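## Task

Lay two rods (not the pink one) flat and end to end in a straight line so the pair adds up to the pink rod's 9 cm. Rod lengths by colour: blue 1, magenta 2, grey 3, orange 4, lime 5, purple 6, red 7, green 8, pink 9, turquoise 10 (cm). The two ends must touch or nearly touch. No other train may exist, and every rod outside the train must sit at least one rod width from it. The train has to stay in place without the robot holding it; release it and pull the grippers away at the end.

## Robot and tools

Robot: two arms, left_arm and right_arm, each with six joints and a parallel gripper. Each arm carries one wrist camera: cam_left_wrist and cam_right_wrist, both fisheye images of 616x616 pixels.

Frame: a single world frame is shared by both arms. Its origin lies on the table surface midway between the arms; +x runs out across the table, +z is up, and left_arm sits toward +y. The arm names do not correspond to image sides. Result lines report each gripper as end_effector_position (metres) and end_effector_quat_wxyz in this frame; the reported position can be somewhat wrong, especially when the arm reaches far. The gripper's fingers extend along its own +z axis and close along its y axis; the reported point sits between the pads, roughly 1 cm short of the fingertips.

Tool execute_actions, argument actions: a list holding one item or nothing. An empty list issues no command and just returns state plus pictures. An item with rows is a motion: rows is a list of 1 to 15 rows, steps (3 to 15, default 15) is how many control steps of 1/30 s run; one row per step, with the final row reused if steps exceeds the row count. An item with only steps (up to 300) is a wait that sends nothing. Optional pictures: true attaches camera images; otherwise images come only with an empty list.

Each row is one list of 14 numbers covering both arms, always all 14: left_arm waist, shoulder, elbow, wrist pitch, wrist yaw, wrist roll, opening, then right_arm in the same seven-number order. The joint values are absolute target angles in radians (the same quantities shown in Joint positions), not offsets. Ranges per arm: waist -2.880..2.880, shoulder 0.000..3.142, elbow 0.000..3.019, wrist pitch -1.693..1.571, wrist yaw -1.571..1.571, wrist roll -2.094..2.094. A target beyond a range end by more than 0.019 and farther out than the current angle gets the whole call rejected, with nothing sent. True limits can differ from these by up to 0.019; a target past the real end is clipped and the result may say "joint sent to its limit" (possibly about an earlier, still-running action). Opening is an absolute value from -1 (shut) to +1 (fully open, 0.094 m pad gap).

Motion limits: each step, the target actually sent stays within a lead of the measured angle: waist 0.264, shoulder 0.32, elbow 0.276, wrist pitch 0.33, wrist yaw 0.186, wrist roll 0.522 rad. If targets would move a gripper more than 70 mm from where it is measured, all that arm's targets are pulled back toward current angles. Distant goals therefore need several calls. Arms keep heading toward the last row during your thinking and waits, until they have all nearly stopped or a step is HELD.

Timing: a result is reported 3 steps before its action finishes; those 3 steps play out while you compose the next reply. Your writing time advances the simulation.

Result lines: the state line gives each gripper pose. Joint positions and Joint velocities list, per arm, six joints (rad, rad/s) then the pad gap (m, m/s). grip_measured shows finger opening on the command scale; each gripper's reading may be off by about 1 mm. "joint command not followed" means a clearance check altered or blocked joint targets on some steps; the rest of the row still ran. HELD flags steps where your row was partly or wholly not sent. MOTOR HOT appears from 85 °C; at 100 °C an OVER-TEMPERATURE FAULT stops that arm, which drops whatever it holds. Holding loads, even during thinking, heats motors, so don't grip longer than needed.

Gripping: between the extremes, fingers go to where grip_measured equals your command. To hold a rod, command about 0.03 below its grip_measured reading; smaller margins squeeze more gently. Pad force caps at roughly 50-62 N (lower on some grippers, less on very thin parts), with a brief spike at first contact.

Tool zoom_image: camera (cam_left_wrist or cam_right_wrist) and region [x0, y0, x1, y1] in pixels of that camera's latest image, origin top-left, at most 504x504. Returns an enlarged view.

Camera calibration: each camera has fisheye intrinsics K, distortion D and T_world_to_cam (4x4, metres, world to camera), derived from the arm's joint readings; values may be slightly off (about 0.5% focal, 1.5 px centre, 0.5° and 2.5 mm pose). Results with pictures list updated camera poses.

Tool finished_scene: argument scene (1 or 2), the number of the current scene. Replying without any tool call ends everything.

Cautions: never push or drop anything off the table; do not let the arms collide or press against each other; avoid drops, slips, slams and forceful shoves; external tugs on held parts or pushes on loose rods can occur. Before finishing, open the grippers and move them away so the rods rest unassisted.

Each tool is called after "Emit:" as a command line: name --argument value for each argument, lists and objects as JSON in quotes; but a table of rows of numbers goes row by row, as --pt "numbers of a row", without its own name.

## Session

Emit:
execute_actions --actions '[]'

Scene clock: 0.00 s of 5100.00 s.
left_arm: end_effector_position=(+0.2543, +0.5867, +0.2108) grip_measured=+1.000 end_effector_quat_wxyz=(+0.040, +0.870, -0.306, +0.384) | right_arm: end_effector_position=(+0.3217, -0.0957, +0.1913) grip_measured=+1.000 end_effector_quat_wxyz=(-0.026, +0.937, -0.347, +0.026)
Joint positions: left_arm=[ 1.093  1.123  0.868 -1.411  0.789 -1.202  0.094] | right_arm=[ 0.712  1.271  1.071 -1.3    0.02  -1.729  0.094]
Joint velocities: left_arm=[ 0.005 -0.005  0.002  0.002  0.007  0.095  0.   ] | right_arm=[-0.024 -0.005  0.017  0.002 -0.051  0.051  0.   ]
camera_calibration (this result's frames):
cam_left_wrist: T_world_to_cam=[[0.565625, 0.807566, 0.167051, -0.654105], [0.0350711, -0.225941, 0.973509, -0.0822991], [0.823917, -0.544782, -0.15612, 0.263813], [0, 0, 0, 1]] pos_world=[0.155504, 0.653359, 0.230574]
cam_right_wrist: T_world_to_cam=[[0.653508, 0.753053, 0.0764112, -0.150872], [0.563657, -0.551541, 0.614894, -0.347335], [0.505191, -0.358768, -0.7849, 0.0770543], [0, 0, 0, 1]] pos_world=[0.255447, -0.0503102, 0.285583]

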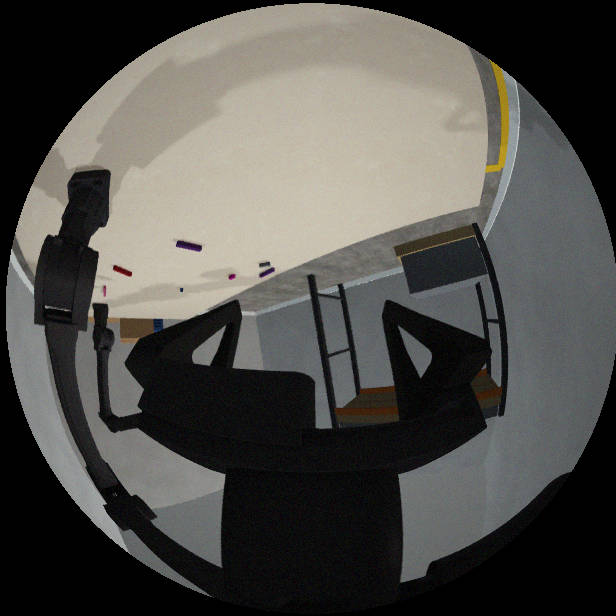

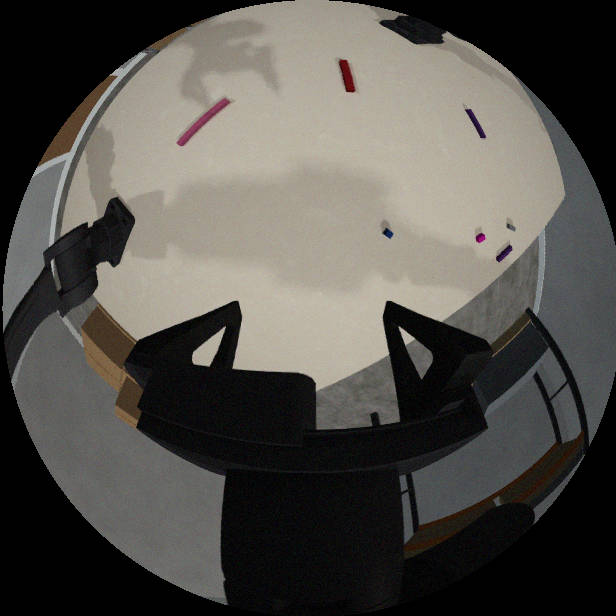

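Emit:
zoom_image --camera "cam_right_wrist" --region '[440, 190, 540, 290]'

Emit:
zoom_image --camera "cam_right_wrist" --region '[310, 30, 510, 230]'

Region (440, 190, 540, 290) of cam_right_wrist's 616x616 image, scaled by 5.040, with more detail than that image has.

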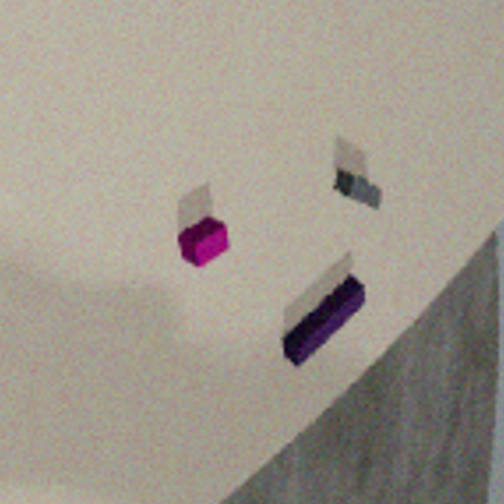

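Region (310, 30, 510, 230) of cam_right_wrist's 616x616 image, scaled by 2.520, with more detail than that image has.

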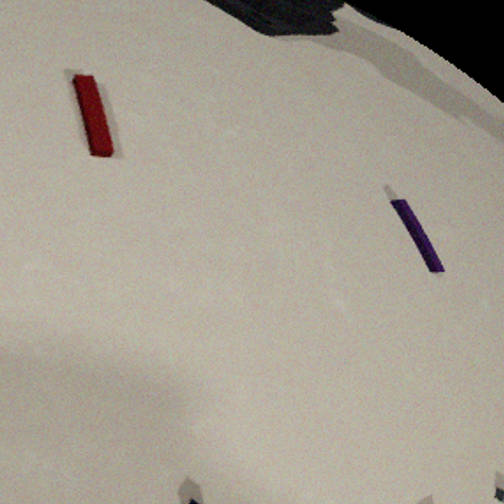

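Emit:
execute_actions --actions '[{"rows":[[1.093,1.123,0.868,-1.411,0.789,-1.202,1,0.715,1.28,1.09,-1.3,0.0,-1.7,1],[1.093,1.123,0.868,-1.411,0.789,-1.202,1,0.718,1.30,1.12,-1.31,0.0,-1.66,0.9],[1.093,1.123,0.868,-1.411,0.789,-1.202,1,0.722,1.33,1.15,-1.31,0.0,-1.62,0.8],[1.093,1.123,0.868,-1.411,0.789,-1.202,1,0.726,1.365,1.19,-1.32,0.0,-1.58,0.7],[1.093,1.123,0.868,-1.411,0.789,-1.202,1,0.73,1.40,1.23,-1.32,0.0,-1.54,0.6],[1.093,1.123,0.868,-1.411,0.789,-1.202,1,0.734,1.435,1.27,-1.33,0.0,-1.5,0.5],[1.093,1.123,0.868,-1.411,0.789,-1.202,1,0.738,1.47,1.31,-1.33,0.0,-1.46,0.4],[1.093,1.123,0.868,-1.411,0.789,-1.202,1,0.742,1.505,1.35,-1.34,0.0,-1.42,0.3],[1.093,1.123,0.868,-1.411,0.789,-1.202,1,0.746,1.54,1.39,-1.34,0.0,-1.38,0.2],[1.093,1.123,0.868,-1.411,0.789,-1.202,1,0.75,1.575,1.43,-1.35,0.0,-1.34,0.1],[1.093,1.123,0.868,-1.411,0.789,-1.202,1,0.754,1.61,1.47,-1.36,0.0,-1.3,0],[1.093,1.123,0.868,-1.411,0.789,-1.202,1,0.758,1.645,1.51,-1.36,0.0,-1.26,0],[1.093,1.123,0.868,-1.411,0.789,-1.202,1,0.762,1.68,1.55,-1.37,0.0,-1.22,0],[1.093,1.123,0.868,-1.411,0.789,-1.202,1,0.766,1.715,1.59,-1.37,0.0,-1.18,0],[1.093,1.123,0.868,-1.411,0.789,-1.202,1,0.77,1.75,1.63,-1.38,0.0,-1.14,0]],"steps":15}]'

Emit:
execute_actions --actions '[{"rows":[[1.093,1.123,0.868,-1.411,0.789,-1.202,1,0.774,1.785,1.67,-1.39,0.0,-1.1,0],[1.093,1.123,0.868,-1.411,0.789,-1.202,1,0.778,1.82,1.71,-1.39,0.0,-1.05,0],[1.093,1.123,0.868,-1.411,0.789,-1.202,1,0.782,1.855,1.75,-1.4,0.0,-1.0,0],[1.093,1.123,0.868,-1.411,0.789,-1.202,1,0.786,1.89,1.79,-1.4,0.0,-0.95,0],[1.093,1.123,0.868,-1.411,0.789,-1.202,1,0.79,1.925,1.83,-1.41,0.0,-0.9,0],[1.093,1.123,0.868,-1.411,0.789,-1.202,1,0.794,1.96,1.87,-1.42,0.0,-0.85,0],[1.093,1.123,0.868,-1.411,0.789,-1.202,1,0.798,1.995,1.91,-1.42,0.0,-0.8,0],[1.093,1.123,0.868,-1.411,0.789,-1.202,1,0.802,2.03,1.95,-1.43,0.0,-0.75,0],[1.093,1.123,0.868,-1.411,0.789,-1.202,1,0.806,2.065,1.99,-1.43,0.0,-0.7,0],[1.093,1.123,0.868,-1.411,0.789,-1.202,1,0.81,2.1,2.03,-1.44,0.0,-0.65,0],[1.093,1.123,0.868,-1.411,0.789,-1.202,1,0.812,2.135,2.07,-1.45,0.0,-0.6,0],[1.093,1.123,0.868,-1.411,0.789,-1.202,1,0.814,2.17,2.105,-1.45,0.0,-0.55,0],[1.093,1.123,0.868,-1.411,0.789,-1.202,1,0.815,2.2,2.135,-1.46,0.0,-0.5,0],[1.093,1.123,0.868,-1.411,0.789,-1.202,1,0.815,2.225,2.16,-1.47,0.0,-0.49,0],[1.093,1.123,0.868,-1.411,0.789,-1.202,1,0.815,2.245,2.175,-1.47,0.0,-0.49,0]],"steps":15}]'

Emit:
execute_actions --actions '[{"rows":[[1.093,1.123,0.868,-1.411,0.789,-1.202,1,0.815,2.255,2.18,-1.47,0.0,-0.49,0]],"steps":15}]'

Emit:
execute_actions --actions '[{"steps":10}]' --pictures true

Scene clock: 1.57 s of 5100.00 s.
left_arm: end_effector_position=(+0.2543, +0.5867, +0.2108) grip_measured=+1.000 end_effector_quat_wxyz=(+0.040, +0.870, -0.306, +0.384) | right_arm: end_effector_position=(+0.4037, -0.0091, +0.2033) grip_measured=+0.013 end_effector_quat_wxyz=(-0.035, +0.880, -0.474, +0.014)
Joint positions: left_arm=[ 1.093  1.123  0.868 -1.411  0.789 -1.202  0.094] | right_arm=[ 0.733  1.571  1.411 -1.336  0.003 -1.428  0.048]
Joint velocities: left_arm=[ 0.005 -0.015 -0.012 -0.002 -0.022  0.051  0.   ] | right_arm=[ 0.142  1.07   1.175 -0.11  -0.022  1.018 -0.022]
Steps of this call (steps 1 to 35: nothing new was sent; steps 36 to 47: the first 12 steps of this action). Readings (joint positions):
36: left_arm=[1.093 1.123 0.868 -1.411 0.789 -1.202] | right_arm=[0.712 1.271 1.071 -1.300 0.012 -1.727]
37: left_arm=[1.093 1.123 0.868 -1.411 0.789 -1.202] | right_arm=[0.712 1.272 1.071 -1.300 0.006 -1.718]
39: left_arm=[1.093 1.123 0.868 -1.411 0.789 -1.202] | right_arm=[0.712 1.289 1.088 -1.306 0.003 -1.684]
43: left_arm=[1.093 1.123 0.868 -1.411 0.789 -1.202] | right_arm=[0.717 1.414 1.231 -1.324 0.003 -1.571]
47: the state above

Scene clock: 2.07 s of 5100.00 s.
left_arm: end_effector_position=(+0.2543, +0.5867, +0.2108) grip_measured=+1.000 end_effector_quat_wxyz=(+0.040, +0.870, -0.306, +0.384) | right_arm: end_effector_position=(+0.5088, +0.1393, +0.1484) grip_measured=+0.002 end_effector_quat_wxyz=(-0.030, +0.701, -0.712, +0.001)
Joint positions: left_arm=[ 1.093  1.123  0.868 -1.411  0.789 -1.202  0.094] | right_arm=[ 0.795  2.088  2.004 -1.426  0.002 -0.769  0.047]
Joint velocities: left_arm=[-0.005 -0.005 -0.017  0.002  0.037 -0.037  0.   ] | right_arm=[ 0.093  0.982  1.145 -0.159 -0.066  1.341 -0.   ]
Steps of this call (steps 1 to 3: the last 3 steps of your previous action; steps 4 to 15: the first 12 steps of this action). Readings (joint positions):
4: left_arm=[1.093 1.123 0.868 -1.411 0.789 -1.202] | right_arm=[0.751 1.712 1.565 -1.360 0.003 -1.276]
5: left_arm=[1.093 1.123 0.868 -1.411 0.789 -1.202] | right_arm=[0.756 1.746 1.604 -1.367 0.002 -1.235]
7: left_arm=[1.093 1.123 0.868 -1.411 0.789 -1.202] | right_arm=[0.764 1.815 1.683 -1.379 0.002 -1.149]
11: left_arm=[1.093 1.123 0.868 -1.411 0.789 -1.202] | right_arm=[0.780 1.952 1.844 -1.403 0.002 -0.963]
15: the state above

Scene clock: 2.57 s of 5100.00 s.
left_arm: end_effector_position=(+0.2543, +0.5867, +0.2108) grip_measured=+1.000 end_effector_quat_wxyz=(+0.040, +0.870, -0.306, +0.384) | right_arm: end_effector_position=(+0.5217, +0.1647, +0.0813) grip_measured=+0.002 end_effector_quat_wxyz=(-0.009, -0.610, +0.792, -0.002)
Joint positions: left_arm=[ 1.093  1.123  0.868 -1.411  0.789 -1.202  0.094] | right_arm=[ 0.808  2.267  2.135 -1.458  0.002 -0.514  0.047]
Joint velocities: left_arm=[-0.005  0.005  0.022  0.007  0.007  0.007  0.   ] | right_arm=[-0.024 -0.024  0.017  0.012  0.022 -0.007  0.001]
Steps of this call (steps 1 to 3: the last 3 steps of your previous action; steps 4 to 15: the first 12 steps of this action). Readings (joint positions):
4: left_arm=[1.093 1.123 0.868 -1.411 0.789 -1.202] | right_arm=[0.806 2.206 2.121 -1.445 0.002 -0.614]
5: left_arm=[1.093 1.123 0.868 -1.411 0.789 -1.202] | right_arm=[0.807 2.225 2.130 -1.446 0.002 -0.592]
7: left_arm=[1.093 1.123 0.868 -1.411 0.789 -1.202] | right_arm=[0.808 2.251 2.132 -1.451 0.002 -0.560]
11: left_arm=[1.093 1.123 0.868 -1.411 0.789 -1.202] | right_arm=[0.808 2.270 2.132 -1.457 0.002 -0.527]
15: the state above

Scene clock: 2.90 s of 5100.00 s.
left_arm: end_effector_position=(+0.2543, +0.5867, +0.2108) grip_measured=+1.000 end_effector_quat_wxyz=(+0.040, +0.870, -0.306, +0.384) | right_arm: end_effector_position=(+0.5219, +0.1649, +0.0823) grip_measured=+0.002 end_effector_quat_wxyz=(-0.008, -0.607, +0.795, -0.002)
Joint positions: left_arm=[ 1.093  1.123  0.868 -1.411  0.789 -1.202  0.094] | right_arm=[ 0.808  2.266  2.135 -1.458  0.002 -0.505  0.047]
Joint velocities: left_arm=[ 0.005 -0.015  0.012  0.002  0.007  0.022  0.   ] | right_arm=[-0.015 -0.005 -0.017  0.007 -0.007 -0.022 -0.001]
Kept back: nothing.
Steps of this call (steps 1 to 3: the last 3 steps of your previous action; steps 4 to 10: the robot went on to your last target). Readings (joint positions):
1: left_arm=[1.093 1.123 0.868 -1.411 0.789 -1.202] | right_arm=[0.808 2.266 2.135 -1.458 0.002 -0.512]
2: left_arm=[1.093 1.123 0.868 -1.411 0.789 -1.202] | right_arm=[0.808 2.266 2.135 -1.458 0.002 -0.510]
4: left_arm=[1.093 1.123 0.868 -1.411 0.789 -1.202] | right_arm=[0.808 2.266 2.135 -1.458 0.002 -0.508]
8: left_arm=[1.093 1.123 0.868 -1.411 0.789 -1.202] | right_arm=[0.808 2.266 2.135 -1.458 0.002 -0.506]
10: the state above
camera_calibration (this result's frames):
cam_left_wrist: T_world_to_cam=[[0.565625, 0.807566, 0.167051, -0.654105], [0.0350711, -0.225941, 0.973509, -0.0822991], [0.823917, -0.544782, -0.15612, 0.263813], [0, 0, 0, 1]] pos_world=[0.155504, 0.653359, 0.230574]
cam_right_wrist: T_world_to_cam=[[0.963109, -0.269098, 0.00286134, -0.45664], [-0.215872, -0.766176, 0.605287, 0.193557], [-0.160689, -0.583575, -0.796002, 0.369305], [0, 0, 0, 1]] pos_world=[0.540921, 0.240936, 0.178117]

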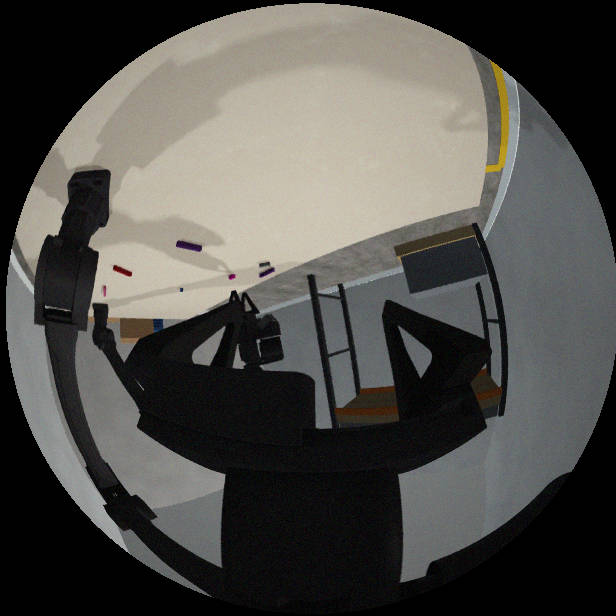

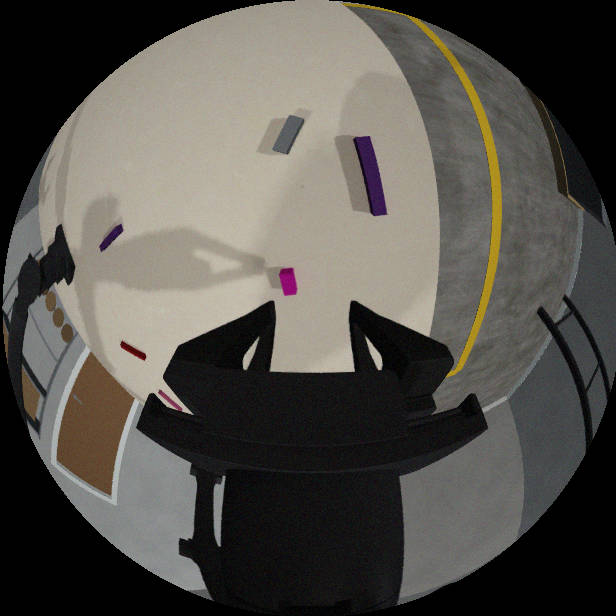

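Emit:
zoom_image --camera "cam_right_wrist" --region '[250, 240, 350, 340]'

Region (250, 240, 350, 340) of cam_right_wrist's 616x616 image, scaled by 5.040, with more detail than that image has.

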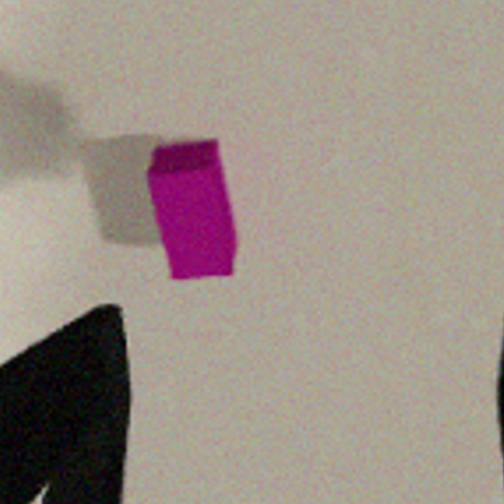

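Emit:
execute_actions --actions '[{"rows":[[1.093,1.123,0.868,-1.411,0.789,-1.202,1,0.817,2.25,2.15,-1.45,0.0,-0.51,-0.1],[1.093,1.123,0.868,-1.411,0.789,-1.202,1,0.819,2.245,2.13,-1.435,0.0,-0.53,-0.2],[1.093,1.123,0.868,-1.411,0.789,-1.202,1,0.821,2.24,2.11,-1.42,0.0,-0.55,-0.3],[1.093,1.123,0.868,-1.411,0.789,-1.202,1,0.823,2.235,2.09,-1.4,0.0,-0.57,-0.3],[1.093,1.123,0.868,-1.411,0.789,-1.202,1,0.826,2.23,2.07,-1.38,0.0,-0.59,-0.3],[1.093,1.123,0.868,-1.411,0.789,-1.202,1,0.829,2.22,2.05,-1.365,0.0,-0.605,-0.3],[1.093,1.123,0.868,-1.411,0.789,-1.202,1,0.832,2.215,2.03,-1.35,0.0,-0.605,-0.3],[1.093,1.123,0.868,-1.411,0.789,-1.202,1,0.834,2.21,2.015,-1.335,0.0,-0.605,-0.3],[1.093,1.123,0.868,-1.411,0.789,-1.202,1,0.836,2.205,2.0,-1.32,0.0,-0.605,-0.3],[1.093,1.123,0.868,-1.411,0.789,-1.202,1,0.836,2.2,1.99,-1.31,0.0,-0.605,-0.3],[1.093,1.123,0.868,-1.411,0.789,-1.202,1,0.836,2.2,1.985,-1.304,0.0,-0.605,-0.3]],"steps":15}]'

Emit:
execute_actions --actions '[{"steps":14}]' --pictures true

Emit:
zoom_image --camera "cam_right_wrist" --region '[260, 250, 360, 350]'

Scene clock: 4.00 s of 5100.00 s.
left_arm: end_effector_position=(+0.2543, +0.5867, +0.2108) grip_measured=+1.000 end_effector_quat_wxyz=(+0.040, +0.870, -0.306, +0.384) | right_arm: end_effector_position=(+0.5098, +0.1621, +0.0630) grip_measured=-0.298 end_effector_quat_wxyz=(+0.009, -0.639, +0.769, +0.000)
Joint positions: left_arm=[ 1.093  1.123  0.868 -1.411  0.789 -1.202  0.094] | right_arm=[ 0.818  2.215  1.994 -1.332  0.002 -0.578  0.033]
Joint velocities: left_arm=[-0.015  0.005 -0.007 -0.002  0.007  0.051  0.   ] | right_arm=[ 0.063 -0.005 -0.168  0.164 -0.037 -0.212 -0.   ]
Steps of this call (steps 1 to 15: the robot went on to your last target; steps 16 to 21: nothing new was sent; steps 22 to 33: the first 12 steps of this action). Readings (joint positions):
22: left_arm=[1.093 1.123 0.868 -1.411 0.789 -1.202] | right_arm=[0.808 2.266 2.135 -1.458 0.002 -0.504]
23: left_arm=[1.093 1.123 0.868 -1.411 0.789 -1.202] | right_arm=[0.808 2.266 2.135 -1.456 0.002 -0.506]
25: left_arm=[1.093 1.123 0.868 -1.411 0.789 -1.202] | right_arm=[0.808 2.259 2.119 -1.437 0.002 -0.519]
29: left_arm=[1.093 1.123 0.868 -1.411 0.789 -1.202] | right_arm=[0.810 2.231 2.048 -1.377 0.002 -0.559]
33: the state above

Scene clock: 4.47 s of 5100.00 s.
left_arm: end_effector_position=(+0.2543, +0.5867, +0.2108) grip_measured=+1.000 end_effector_quat_wxyz=(+0.040, +0.870, -0.306, +0.384) | right_arm: end_effector_position=(+0.5055, +0.1666, +0.0598) grip_measured=-0.298 end_effector_quat_wxyz=(+0.011, -0.648, +0.762, +0.000)
Joint positions: left_arm=[ 1.093  1.123  0.868 -1.411  0.789 -1.202  0.094] | right_arm=[ 0.827  2.215  1.985 -1.319  0.002 -0.59   0.033]
Joint velocities: left_arm=[-0.015 -0.015 -0.002 -0.012 -0.022  0.037  0.   ] | right_arm=[-0.015 -0.005  0.007 -0.012 -0.037  0.037 -0.001]
Kept back: nothing.
Steps of this call (steps 1 to 3: the last 3 steps of your previous action; steps 4 to 14: the robot went on to your last target). Readings (joint positions):
1: left_arm=[1.093 1.123 0.868 -1.411 0.789 -1.202] | right_arm=[0.820 2.215 1.990 -1.327 0.002 -0.581]
2: left_arm=[1.093 1.123 0.868 -1.411 0.789 -1.202] | right_arm=[0.822 2.215 1.987 -1.324 0.002 -0.583]
4: left_arm=[1.093 1.123 0.868 -1.411 0.789 -1.202] | right_arm=[0.825 2.215 1.985 -1.321 0.002 -0.586]
8: left_arm=[1.093 1.123 0.868 -1.411 0.789 -1.202] | right_arm=[0.827 2.215 1.985 -1.319 0.002 -0.589]
14: the state above
camera_calibration (this result's frames):
cam_left_wrist: T_world_to_cam=[[0.565625, 0.807566, 0.167051, -0.654105], [0.0350711, -0.225941, 0.973509, -0.0822991], [0.823917, -0.544782, -0.15612, 0.263813], [0, 0, 0, 1]] pos_world=[0.155504, 0.653359, 0.230574]
cam_right_wrist: T_world_to_cam=[[0.985527, -0.167896, 0.0233936, -0.469736], [-0.150365, -0.802095, 0.577956, 0.179504], [-0.0782723, -0.573109, -0.815732, 0.307568], [0, 0, 0, 1]] pos_world=[0.514002, 0.241383, 0.158136]

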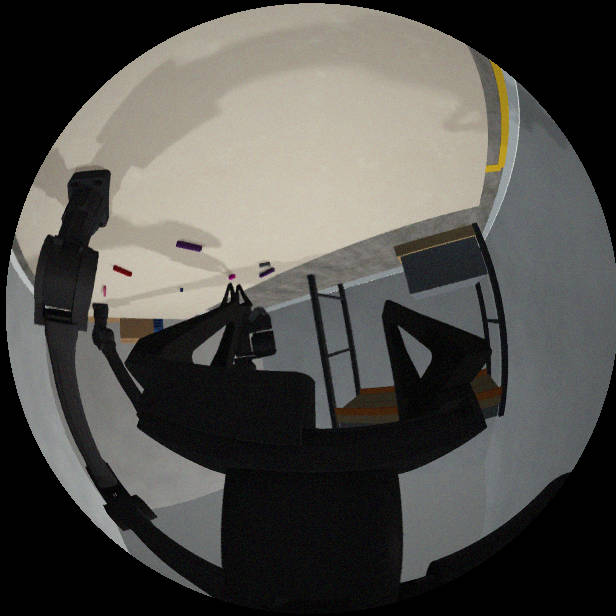

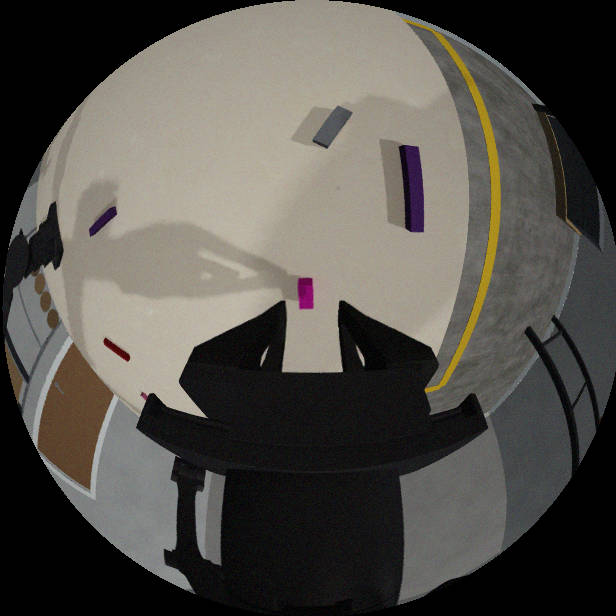

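Region (260, 250, 360, 350) of cam_right_wrist's 616x616 image, scaled by 5.040, with more detail than that image has.

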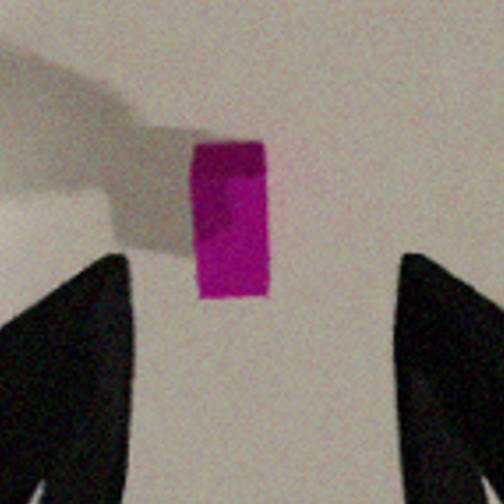

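Emit:
execute_actions --actions '[{"rows":[[1.093,1.123,0.868,-1.411,0.789,-1.202,1,0.836,2.205,1.975,-1.304,0.0,-0.6,-0.3],[1.093,1.123,0.868,-1.411,0.789,-1.202,1,0.836,2.205,1.968,-1.3,0.0,-0.6,-0.3],[1.093,1.123,0.868,-1.411,0.789,-1.202,1,0.836,2.205,1.961,-1.295,0.0,-0.6,-0.3],[1.093,1.123,0.868,-1.411,0.789,-1.202,1,0.836,2.205,1.954,-1.29,0.0,-0.6,-0.3],[1.093,1.123,0.868,-1.411,0.789,-1.202,1,0.836,2.205,1.947,-1.282,0.0,-0.6,-0.3],[1.093,1.123,0.868,-1.411,0.789,-1.202,1,0.836,2.205,1.941,-1.274,0.0,-0.6,-0.3],[1.093,1.123,0.868,-1.411,0.789,-1.202,1,0.836,2.205,1.936,-1.266,0.0,-0.6,-0.3],[1.093,1.123,0.868,-1.411,0.789,-1.202,1,0.836,2.205,1.931,-1.258,0.0,-0.6,-0.3],[1.093,1.123,0.868,-1.411,0.789,-1.202,1,0.836,2.205,1.927,-1.251,0.0,-0.6,-0.3]],"steps":15}]'

Emit:
execute_actions --actions '[{"steps":10}]' --pictures true

Emit:
zoom_image --camera "cam_right_wrist" --region '[260, 250, 360, 350]'

Scene clock: 5.53 s of 5100.00 s.
left_arm: end_effector_position=(+0.2543, +0.5867, +0.2108) grip_measured=+1.000 end_effector_quat_wxyz=(+0.040, +0.870, -0.306, +0.384) | right_arm: end_effector_position=(+0.5001, +0.1609, +0.0397) grip_measured=-0.298 end_effector_quat_wxyz=(+0.008, -0.648, +0.762, -0.000)
Joint positions: left_arm=[ 1.093  1.123  0.868 -1.411  0.789 -1.202  0.094] | right_arm=[ 0.827  2.212  1.927 -1.27   0.002 -0.591  0.033]
Joint velocities: left_arm=[-0.005 -0.005 -0.002 -0.002 -0.022 -0.022  0.   ] | right_arm=[-0.015  0.005 -0.051  0.051  0.022 -0.037  0.001]
Steps of this call (steps 1 to 20: the robot went on to your last target; steps 21 to 32: the first 12 steps of this action). Readings (joint positions):
21: left_arm=[1.093 1.123 0.868 -1.411 0.789 -1.202] | right_arm=[0.827 2.215 1.984 -1.318 0.002 -0.591]
22: left_arm=[1.093 1.123 0.868 -1.411 0.789 -1.202] | right_arm=[0.827 2.214 1.982 -1.317 0.002 -0.591]
24: left_arm=[1.093 1.123 0.868 -1.411 0.789 -1.202] | right_arm=[0.827 2.213 1.971 -1.311 0.002 -0.591]
28: left_arm=[1.093 1.123 0.868 -1.411 0.789 -1.202] | right_arm=[0.827 2.212 1.943 -1.287 0.002 -0.591]
32: the state above

Scene clock: 5.87 s of 5100.00 s.
left_arm: end_effector_position=(+0.2543, +0.5867, +0.2108) grip_measured=+1.000 end_effector_quat_wxyz=(+0.040, +0.870, -0.306, +0.384) | right_arm: end_effector_position=(+0.5008, +0.1616, +0.0396) grip_measured=-0.298 end_effector_quat_wxyz=(+0.010, -0.648, +0.762, +0.000)
Joint positions: left_arm=[ 1.093  1.123  0.868 -1.411  0.789 -1.202  0.094] | right_arm=[ 0.827  2.212  1.926 -1.266  0.002 -0.591  0.033]
Joint velocities: left_arm=[-0.015 -0.015 -0.007  0.007  0.007 -0.081  0.   ] | right_arm=[-0.005 -0.024 -0.002 -0.007  0.022 -0.007 -0.001]
Kept back: nothing.
Steps of this call (steps 1 to 3: the last 3 steps of your previous action; steps 4 to 10: the robot went on to your last target). Readings (joint positions):
1: left_arm=[1.093 1.123 0.868 -1.411 0.789 -1.202] | right_arm=[0.827 2.212 1.926 -1.269 0.002 -0.591]
2: left_arm=[1.093 1.123 0.868 -1.411 0.789 -1.202] | right_arm=[0.827 2.212 1.926 -1.268 0.002 -0.591]
4: left_arm=[1.093 1.123 0.868 -1.411 0.789 -1.202] | right_arm=[0.827 2.212 1.926 -1.266 0.002 -0.591]
8: left_arm=[1.093 1.123 0.868 -1.411 0.789 -1.202] | right_arm=[0.827 2.212 1.926 -1.266 0.002 -0.591]
10: the state above
camera_calibration (this result's frames):
cam_left_wrist: T_world_to_cam=[[0.565625, 0.807566, 0.167051, -0.654105], [0.0350711, -0.225941, 0.973509, -0.0822991], [0.823917, -0.544782, -0.15612, 0.263813], [0, 0, 0, 1]] pos_world=[0.155504, 0.653359, 0.230574]
cam_right_wrist: T_world_to_cam=[[0.985644, -0.167463, 0.0215078, -0.465491], [-0.148704, -0.800697, 0.58032, 0.185261], [-0.079961, -0.575187, -0.814105, 0.288911], [0, 0, 0, 1]] pos_world=[0.509459, 0.236563, 0.137705]

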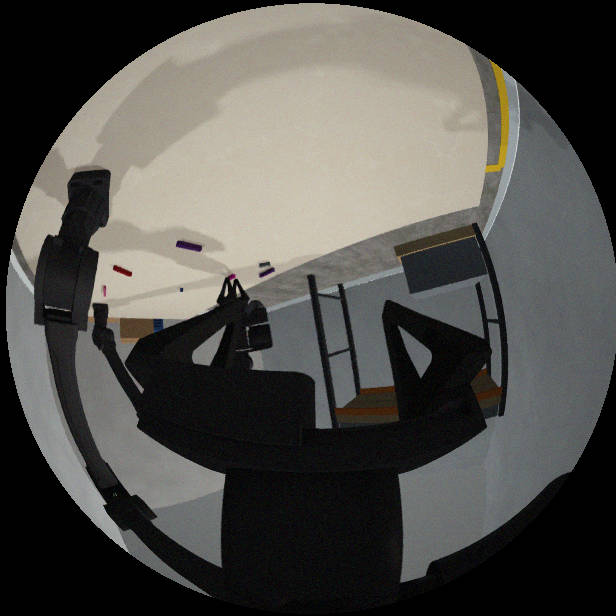

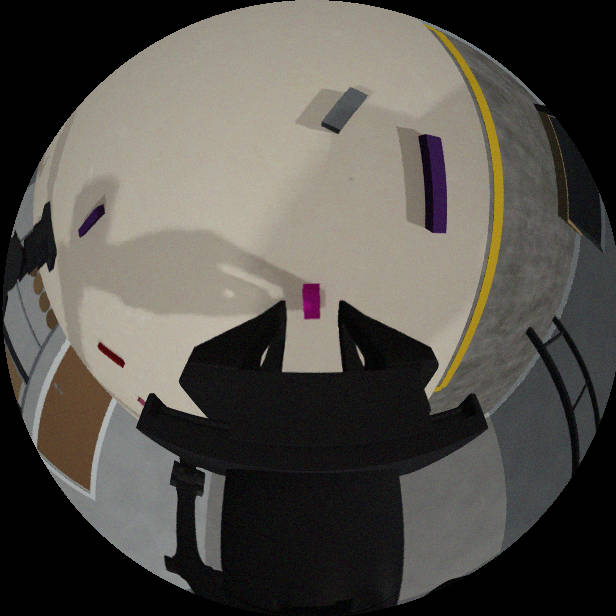

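Region (260, 250, 360, 350) of cam_right_wrist's 616x616 image, scaled by 5.040, with more detail than that image has.

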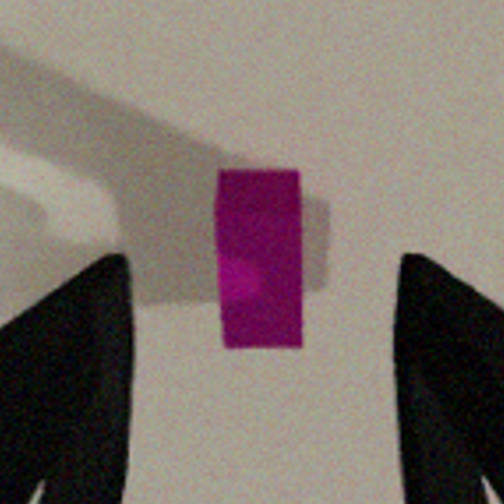

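Emit:
execute_actions --actions '[{"rows":[[1.093,1.123,0.868,-1.411,0.789,-1.202,1,0.836,2.205,1.923,-1.246,0.0,-0.6,-0.3],[1.093,1.123,0.868,-1.411,0.789,-1.202,1,0.836,2.205,1.92,-1.242,0.0,-0.6,-0.35],[1.093,1.123,0.868,-1.411,0.789,-1.202,1,0.836,2.205,1.917,-1.238,0.0,-0.6,-0.4],[1.093,1.123,0.868,-1.411,0.789,-1.202,1,0.836,2.205,1.914,-1.234,0.0,-0.6,-0.45],[1.093,1.123,0.868,-1.411,0.789,-1.202,1,0.836,2.205,1.911,-1.23,0.0,-0.6,-0.5]],"steps":15}]' --pictures true

Emit:
zoom_image --camera "cam_right_wrist" --region '[260, 250, 360, 350]'

Scene clock: 6.57 s of 5100.00 s.
left_arm: end_effector_position=(+0.2543, +0.5867, +0.2108) grip_measured=+1.000 end_effector_quat_wxyz=(+0.040, +0.870, -0.306, +0.384) | right_arm: end_effector_position=(+0.5010, +0.1618, +0.0349) grip_measured=-0.498 end_effector_quat_wxyz=(+0.013, -0.648, +0.762, +0.001)
Joint positions: left_arm=[ 1.093  1.123  0.868 -1.411  0.789 -1.202  0.094] | right_arm=[ 0.827  2.212  1.913 -1.245  0.002 -0.591  0.024]
Joint velocities: left_arm=[-0.005 -0.005  0.002  0.007  0.022  0.007  0.   ] | right_arm=[-0.015 -0.015 -0.022  0.007  0.037 -0.007 -0.   ]
Steps of this call (steps 1 to 9: the robot went on to your last target; steps 10 to 21: the first 12 steps of this action). Readings (joint positions):
10: left_arm=[1.093 1.123 0.868 -1.411 0.789 -1.202] | right_arm=[0.827 2.212 1.926 -1.265 0.002 -0.591]
11: left_arm=[1.093 1.123 0.868 -1.411 0.789 -1.202] | right_arm=[0.827 2.212 1.926 -1.263 0.002 -0.591]
13: left_arm=[1.093 1.123 0.868 -1.411 0.789 -1.202] | right_arm=[0.827 2.212 1.923 -1.256 0.002 -0.591]
17: left_arm=[1.093 1.123 0.868 -1.411 0.789 -1.202] | right_arm=[0.827 2.212 1.915 -1.246 0.002 -0.591]
21: the state above
camera_calibration (this result's frames):
cam_left_wrist: T_world_to_cam=[[0.565625, 0.807566, 0.167051, -0.654105], [0.0350711, -0.225941, 0.973509, -0.0822991], [0.823917, -0.544782, -0.15612, 0.263813], [0, 0, 0, 1]] pos_world=[0.155504, 0.653359, 0.230574]
cam_right_wrist: T_world_to_cam=[[0.985527, -0.167588, 0.025503, -0.465645], [-0.151566, -0.803755, 0.575331, 0.190336], [-0.0759202, -0.57087, -0.817523, 0.282645], [0, 0, 0, 1]] pos_world=[0.509213, 0.236301, 0.133438]

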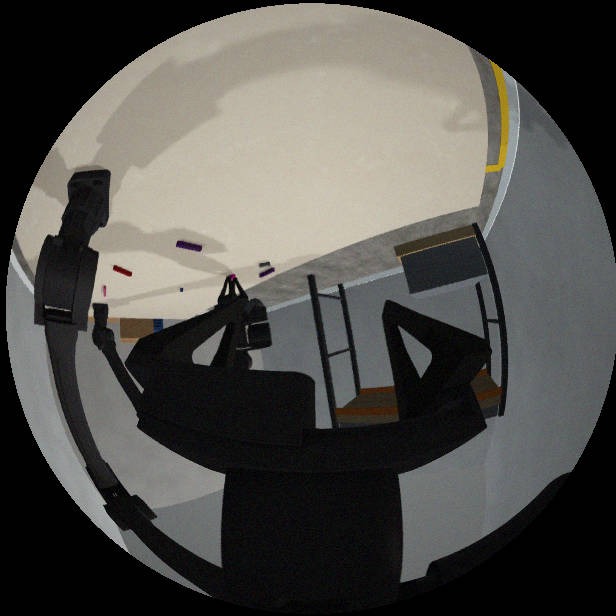

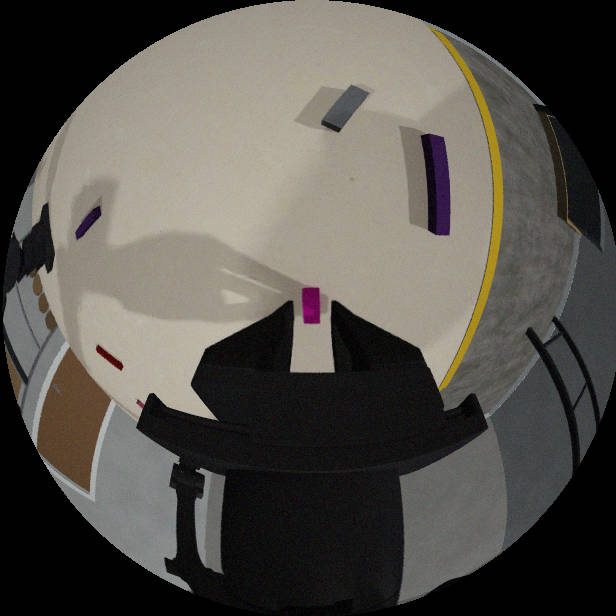

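Region (260, 250, 360, 350) of cam_right_wrist's 616x616 image, scaled by 5.040, with more detail than that image has.

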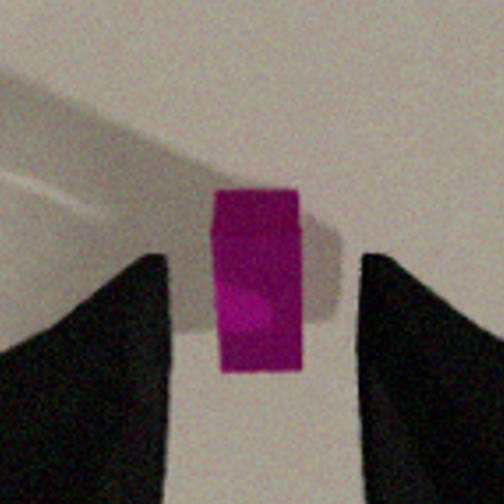

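Emit:
execute_actions --actions '[{"rows":[[1.093,1.123,0.868,-1.411,0.789,-1.202,1,0.836,2.205,1.908,-1.226,0.0,-0.6,-0.5],[1.093,1.123,0.868,-1.411,0.789,-1.202,1,0.836,2.205,1.905,-1.222,0.0,-0.6,-0.55],[1.093,1.123,0.868,-1.411,0.789,-1.202,1,0.836,2.205,1.902,-1.218,0.0,-0.6,-0.6],[1.093,1.123,0.868,-1.411,0.789,-1.202,1,0.836,2.205,1.902,-1.218,0.0,-0.6,-0.65],[1.093,1.123,0.868,-1.411,0.789,-1.202,1,0.836,2.205,1.902,-1.218,0.0,-0.6,-0.68],[1.093,1.123,0.868,-1.411,0.789,-1.202,1,0.836,2.205,1.902,-1.218,0.0,-0.6,-0.7],[1.093,1.123,0.868,-1.411,0.789,-1.202,1,0.836,2.205,1.902,-1.218,0.0,-0.6,-0.72],[1.093,1.123,0.868,-1.411,0.789,-1.202,1,0.836,2.205,1.902,-1.218,0.0,-0.6,-0.74],[1.093,1.123,0.868,-1.411,0.789,-1.202,1,0.836,2.205,1.902,-1.218,0.0,-0.6,-0.76],[1.093,1.123,0.868,-1.411,0.789,-1.202,1,0.836,2.205,1.902,-1.218,0.0,-0.6,-0.78],[1.093,1.123,0.868,-1.411,0.789,-1.202,1,0.836,2.205,1.902,-1.218,0.0,-0.6,-0.8],[1.093,1.123,0.868,-1.411,0.789,-1.202,1,0.836,2.205,1.902,-1.218,0.0,-0.6,-0.82],[1.093,1.123,0.868,-1.411,0.789,-1.202,1,0.836,2.205,1.902,-1.218,0.0,-0.6,-0.84]],"steps":15}]'

Emit:
execute_actions --actions '[{"steps":8}]' --pictures true

Emit:
zoom_image --camera "cam_right_wrist" --region '[260, 250, 360, 350]'

Scene clock: 7.33 s of 5100.00 s.
left_arm: end_effector_position=(+0.2543, +0.5867, +0.2108) grip_measured=+1.000 end_effector_quat_wxyz=(+0.040, +0.870, -0.306, +0.384) | right_arm: end_effector_position=(+0.5009, +0.1617, +0.0317) grip_measured=-0.802 end_effector_quat_wxyz=(+0.015, -0.648, +0.762, +0.001)
Joint positions: left_arm=[ 1.093  1.123  0.868 -1.411  0.789 -1.202  0.094] | right_arm=[ 0.827  2.212  1.905 -1.233  0.002 -0.591  0.009]
Joint velocities: left_arm=[-0.005  0.005  0.002 -0.012 -0.081  0.022  0.   ] | right_arm=[-0.015 -0.005 -0.012  0.002 -0.022  0.037 -0.008]
Steps of this call (steps 1 to 3: the last 3 steps of your previous action; steps 4 to 11: the robot went on to your last target; steps 12 to 23: the first 12 steps of this action). Readings (joint positions):
12: left_arm=[1.093 1.123 0.868 -1.411 0.789 -1.202] | right_arm=[0.827 2.212 1.913 -1.244 0.002 -0.591]
13: left_arm=[1.093 1.123 0.868 -1.411 0.789 -1.202] | right_arm=[0.827 2.212 1.913 -1.242 0.002 -0.591]
15: left_arm=[1.093 1.123 0.868 -1.411 0.789 -1.202] | right_arm=[0.827 2.212 1.910 -1.236 0.002 -0.591]
19: left_arm=[1.093 1.123 0.868 -1.411 0.789 -1.202] | right_arm=[0.827 2.212 1.905 -1.234 0.002 -0.591]
23: the state above

Scene clock: 7.60 s of 5100.00 s.
left_arm: end_effector_position=(+0.2543, +0.5867, +0.2108) grip_measured=+1.000 end_effector_quat_wxyz=(+0.040, +0.870, -0.306, +0.384) | right_arm: end_effector_position=(+0.5010, +0.1618, +0.0317) grip_measured=-0.814 end_effector_quat_wxyz=(+0.015, -0.648, +0.762, +0.001)
Joint positions: left_arm=[ 1.093  1.123  0.868 -1.411  0.789 -1.202  0.094] | right_arm=[ 0.827  2.212  1.905 -1.233  0.002 -0.591  0.009]
Joint velocities: left_arm=[ 0.005 -0.015 -0.007  0.007 -0.007 -0.081  0.   ] | right_arm=[ 0.005 -0.015  0.012 -0.007 -0.022 -0.007  0.   ]
Kept back: nothing.
Steps of this call (steps 1 to 3: the last 3 steps of your previous action; steps 4 to 8: the robot went on to your last target). Readings (joint positions):
1: left_arm=[1.093 1.123 0.868 -1.411 0.789 -1.202] | right_arm=[0.827 2.212 1.905 -1.233 0.002 -0.591]
2: left_arm=[1.093 1.123 0.868 -1.411 0.789 -1.202] | right_arm=[0.827 2.212 1.905 -1.233 0.002 -0.591]
4: left_arm=[1.093 1.123 0.868 -1.411 0.789 -1.202] | right_arm=[0.827 2.212 1.905 -1.233 0.002 -0.591]
8: the state above
camera_calibration (this result's frames):
cam_left_wrist: T_world_to_cam=[[0.565625, 0.807566, 0.167051, -0.654105], [0.0350711, -0.225941, 0.973509, -0.0822991], [0.823917, -0.544782, -0.15612, 0.263813], [0, 0, 0, 1]] pos_world=[0.155504, 0.653359, 0.230574]
cam_right_wrist: T_world_to_cam=[[0.985458, -0.167662, 0.0276052, -0.465549], [-0.153062, -0.805353, 0.572693, 0.193209], [-0.0737867, -0.568591, -0.819305, 0.27864], [0, 0, 0, 1]] pos_world=[0.508912, 0.235979, 0.130493]

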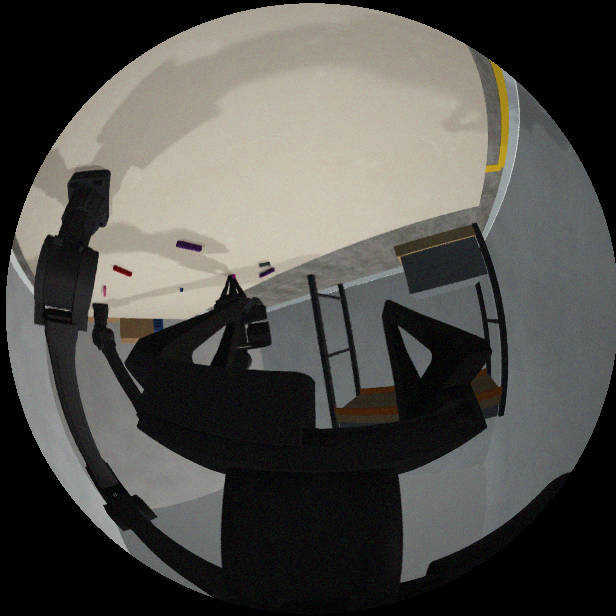

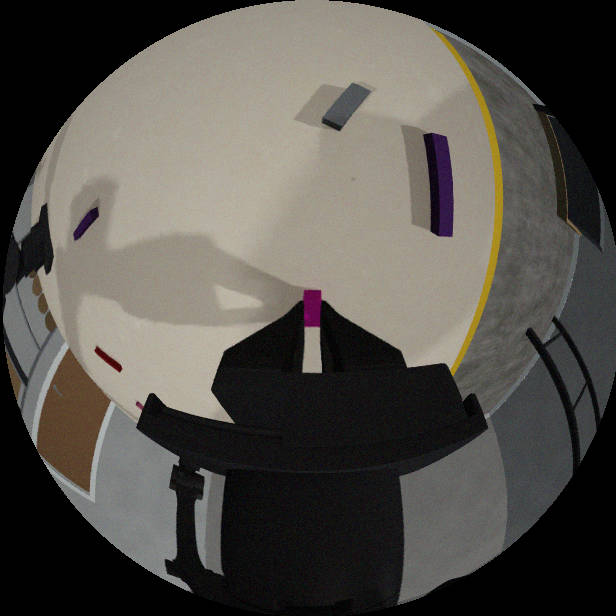

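Region (260, 250, 360, 350) of cam_right_wrist's 616x616 image, scaled by 5.040, with more detail than that image has.

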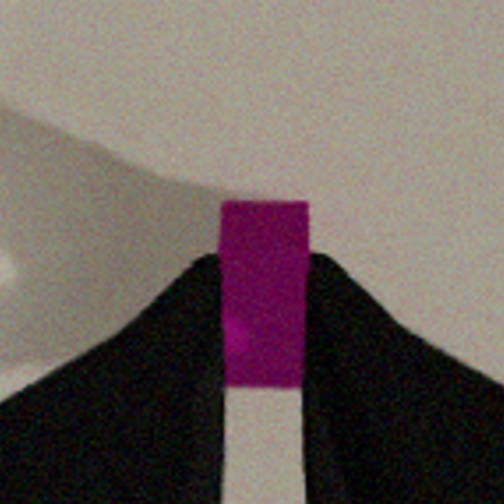

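Emit:
execute_actions --actions '[{"rows":[[1.093,1.123,0.868,-1.411,0.789,-1.202,1,0.836,2.19,1.905,-1.23,0.0,-0.6,-0.845],[1.093,1.123,0.868,-1.411,0.789,-1.202,1,0.836,2.175,1.905,-1.235,0.0,-0.6,-0.845],[1.093,1.123,0.868,-1.411,0.789,-1.202,1,0.836,2.155,1.9,-1.24,0.0,-0.6,-0.845],[1.093,1.123,0.868,-1.411,0.789,-1.202,1,0.84,2.13,1.89,-1.245,0.0,-0.61,-0.845],[1.093,1.123,0.868,-1.411,0.789,-1.202,1,0.85,2.105,1.87,-1.245,0.0,-0.63,-0.845],[1.093,1.123,0.868,-1.411,0.789,-1.202,1,0.86,2.08,1.845,-1.24,0.0,-0.66,-0.845],[1.093,1.123,0.868,-1.411,0.789,-1.202,1,0.873,2.055,1.815,-1.235,0.0,-0.69,-0.845],[1.093,1.123,0.868,-1.411,0.789,-1.202,1,0.886,2.03,1.78,-1.225,0.0,-0.725,-0.845],[1.093,1.123,0.868,-1.411,0.789,-1.202,1,0.9,2.005,1.745,-1.215,0.0,-0.76,-0.845],[1.093,1.123,0.868,-1.411,0.789,-1.202,1,0.914,1.98,1.71,-1.205,0.0,-0.795,-0.845],[1.093,1.123,0.868,-1.411,0.789,-1.202,1,0.928,1.955,1.675,-1.195,0.0,-0.83,-0.845],[1.093,1.123,0.868,-1.411,0.789,-1.202,1,0.942,1.93,1.64,-1.185,0.0,-0.865,-0.845],[1.093,1.123,0.868,-1.411,0.789,-1.202,1,0.956,1.905,1.605,-1.175,0.0,-0.9,-0.845],[1.093,1.123,0.868,-1.411,0.789,-1.202,1,0.97,1.88,1.57,-1.165,0.0,-0.935,-0.845],[1.093,1.123,0.868,-1.411,0.789,-1.202,1,0.984,1.86,1.535,-1.155,0.0,-0.97,-0.845]],"steps":15}]'

Emit:
execute_actions --actions '[{"rows":[[1.093,1.123,0.868,-1.411,0.789,-1.202,1,0.998,1.84,1.5,-1.145,0.0,-1.005,-0.845],[1.093,1.123,0.868,-1.411,0.789,-1.202,1,1.012,1.82,1.465,-1.135,0.0,-1.04,-0.845],[1.093,1.123,0.868,-1.411,0.789,-1.202,1,1.026,1.8,1.43,-1.125,0.0,-1.075,-0.845],[1.093,1.123,0.868,-1.411,0.789,-1.202,1,1.04,1.78,1.395,-1.115,0.0,-1.11,-0.845],[1.093,1.123,0.868,-1.411,0.789,-1.202,1,1.054,1.76,1.36,-1.105,0.0,-1.145,-0.845],[1.093,1.123,0.868,-1.411,0.789,-1.202,1,1.068,1.74,1.325,-1.095,0.0,-1.18,-0.845],[1.093,1.123,0.868,-1.411,0.789,-1.202,1,1.082,1.72,1.29,-1.085,0.0,-1.215,-0.845],[1.093,1.123,0.868,-1.411,0.789,-1.202,1,1.096,1.705,1.255,-1.075,0.0,-1.25,-0.845],[1.093,1.123,0.868,-1.411,0.789,-1.202,1,1.11,1.69,1.22,-1.065,0.0,-1.285,-0.845],[1.093,1.123,0.868,-1.411,0.789,-1.202,1,1.122,1.675,1.19,-1.055,0.0,-1.32,-0.845],[1.093,1.123,0.868,-1.411,0.789,-1.202,1,1.133,1.66,1.165,-1.045,0.0,-1.35,-0.845],[1.093,1.123,0.868,-1.411,0.789,-1.202,1,1.142,1.65,1.143,-1.035,0.0,-1.375,-0.845],[1.093,1.123,0.868,-1.411,0.789,-1.202,1,1.149,1.642,1.125,-1.027,0.0,-1.39,-0.845],[1.093,1.123,0.868,-1.411,0.789,-1.202,1,1.154,1.637,1.113,-1.02,0.0,-1.4,-0.845],[1.093,1.123,0.868,-1.411,0.789,-1.202,1,1.156,1.635,1.105,-1.015,0.0,-1.4,-0.845]],"steps":15}]'

Emit:
execute_actions --actions '[{"steps":22}]' --pictures true

Emit:
zoom_image --camera "cam_right_wrist" --region '[220, 130, 420, 330]'

Scene clock: 8.50 s of 5100.00 s.
left_arm: end_effector_position=(+0.2543, +0.5867, +0.2108) grip_measured=+1.000 end_effector_quat_wxyz=(+0.040, +0.870, -0.306, +0.384) | right_arm: end_effector_position=(+0.4424, +0.1415, +0.0948) grip_measured=-0.814 end_effector_quat_wxyz=(-0.034, +0.716, -0.697, -0.001)
Joint positions: left_arm=[ 1.093  1.123  0.868 -1.411  0.789 -1.202  0.094] | right_arm=[ 0.873  1.988  1.699 -1.215  0.002 -0.732  0.009]
Joint velocities: left_arm=[-0.005 -0.005  0.002  0.007 -0.037 -0.007  0.   ] | right_arm=[ 0.435 -1.011 -0.886  0.222 -0.022 -0.755  0.   ]
Steps of this call (steps 1 to 15: the robot went on to your last target; steps 16 to 27: the first 12 steps of this action). Readings (joint positions):
16: left_arm=[1.093 1.123 0.868 -1.411 0.789 -1.202] | right_arm=[0.827 2.212 1.905 -1.233 0.002 -0.591]
17: left_arm=[1.093 1.123 0.868 -1.411 0.789 -1.202] | right_arm=[0.827 2.210 1.905 -1.233 0.002 -0.591]
19: left_arm=[1.093 1.123 0.868 -1.411 0.789 -1.202] | right_arm=[0.827 2.200 1.898 -1.233 0.002 -0.591]
23: left_arm=[1.093 1.123 0.868 -1.411 0.789 -1.202] | right_arm=[0.834 2.121 1.824 -1.232 0.002 -0.634]
27: the state above

Scene clock: 9.00 s of 5100.00 s.
left_arm: end_effector_position=(+0.2543, +0.5867, +0.2108) grip_measured=+1.000 end_effector_quat_wxyz=(+0.040, +0.870, -0.306, +0.384) | right_arm: end_effector_position=(+0.2468, +0.0877, +0.0690) grip_measured=-0.814 end_effector_quat_wxyz=(+0.002, +0.921, -0.391, -0.000)
Joint positions: left_arm=[ 1.093  1.123  0.868 -1.411  0.789 -1.202  0.094] | right_arm=[ 1.12   1.685  1.182 -1.071  0.    -1.228  0.009]
Joint velocities: left_arm=[-0.005 -0.005  0.017  0.017  0.051 -0.007  0.   ] | right_arm=[ 0.259 -0.298 -0.842  0.232  0.022 -0.886  0.001]
Steps of this call (steps 1 to 3: the last 3 steps of your previous action; steps 4 to 15: the first 12 steps of this action). Readings (joint positions):
4: left_arm=[1.093 1.123 0.868 -1.411 0.789 -1.202] | right_arm=[0.950 1.863 1.569 -1.176 0.002 -0.855]
5: left_arm=[1.093 1.123 0.868 -1.411 0.789 -1.202] | right_arm=[0.972 1.836 1.536 -1.166 0.002 -0.888]
7: left_arm=[1.093 1.123 0.868 -1.411 0.789 -1.202] | right_arm=[1.014 1.792 1.468 -1.145 0.001 -0.955]
11: left_arm=[1.093 1.123 0.868 -1.411 0.789 -1.202] | right_arm=[1.079 1.730 1.321 -1.106 0.000 -1.092]
15: the state above

Scene clock: 9.73 s of 5100.00 s.
left_arm: end_effector_position=(+0.2543, +0.5867, +0.2108) grip_measured=+1.000 end_effector_quat_wxyz=(+0.040, +0.870, -0.306, +0.384) | right_arm: end_effector_position=(+0.2235, +0.0728, +0.0587) grip_measured=-0.814 end_effector_quat_wxyz=(+0.002, +0.953, -0.302, -0.000)
Joint positions: left_arm=[ 1.093  1.123  0.868 -1.411  0.789 -1.202  0.094] | right_arm=[ 1.152  1.645  1.099 -1.029  0.    -1.385  0.009]
Joint velocities: left_arm=[-0.024  0.005 -0.002 -0.002  0.022  0.051  0.   ] | right_arm=[-0.024  0.005 -0.002  0.017 -0.051 -0.022 -0.   ]
Kept back: nothing.
Steps of this call (steps 1 to 3: the last 3 steps of your previous action; steps 4 to 22: the robot went on to your last target). Readings (joint positions):
1: left_arm=[1.093 1.123 0.868 -1.411 0.789 -1.202] | right_arm=[1.129 1.676 1.155 -1.063 0.000 -1.257]
2: left_arm=[1.093 1.123 0.868 -1.411 0.789 -1.202] | right_arm=[1.136 1.668 1.132 -1.056 0.000 -1.283]
4: left_arm=[1.093 1.123 0.868 -1.411 0.789 -1.202] | right_arm=[1.147 1.656 1.105 -1.045 0.000 -1.321]
8: left_arm=[1.093 1.123 0.868 -1.411 0.789 -1.202] | right_arm=[1.152 1.649 1.099 -1.032 0.000 -1.359]
22: the state above
camera_calibration (this result's frames):
cam_left_wrist: T_world_to_cam=[[0.565625, 0.807566, 0.167051, -0.654105], [0.0350711, -0.225941, 0.973509, -0.0822991], [0.823917, -0.544782, -0.15612, 0.263813], [0, 0, 0, 1]] pos_world=[0.155504, 0.653359, 0.230574]
cam_right_wrist: T_world_to_cam=[[0.581004, 0.813888, 0.00450128, -0.187503], [0.653638, -0.469889, 0.593263, -0.142314], [0.484965, -0.341746, -0.804996, 0.0874377], [0, 0, 0, 1]] pos_world=[0.159558, 0.115616, 0.155661]

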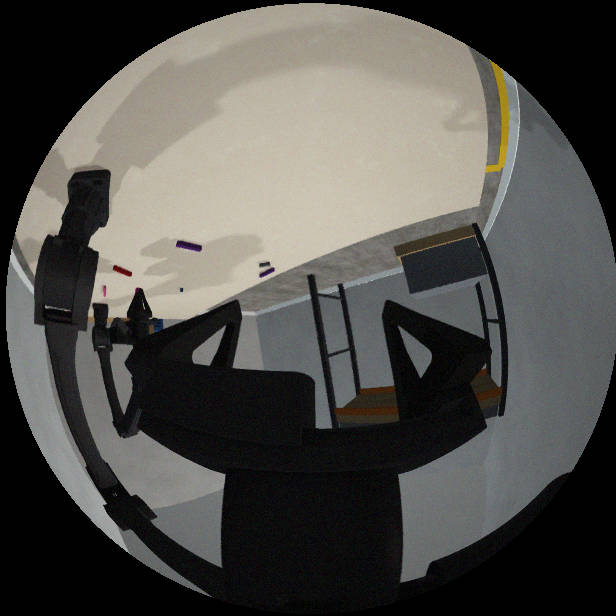

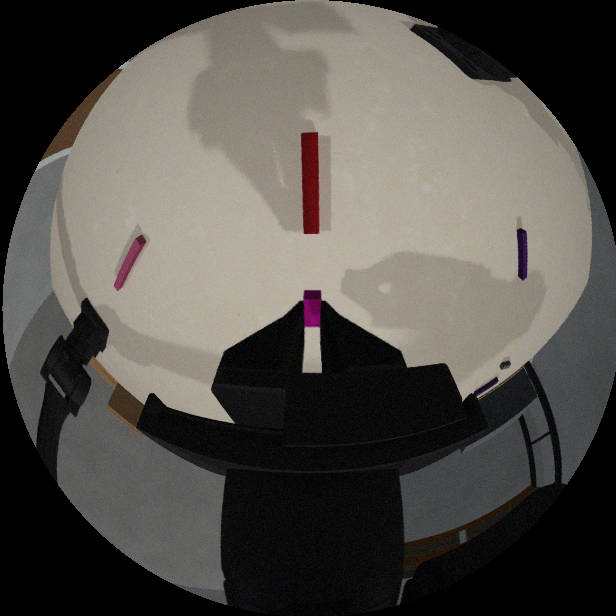

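Region (220, 130, 420, 330) of cam_right_wrist's 616x616 image, scaled by 2.520, with more detail than that image has.

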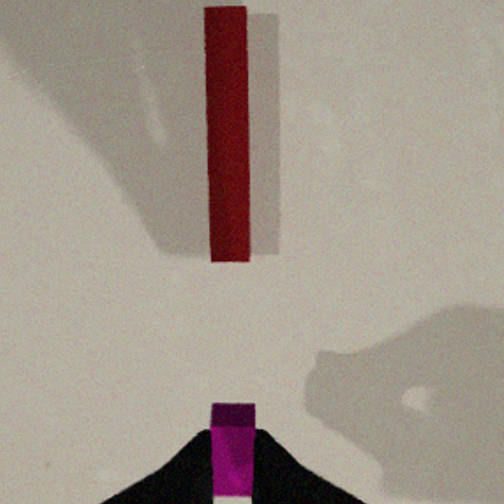

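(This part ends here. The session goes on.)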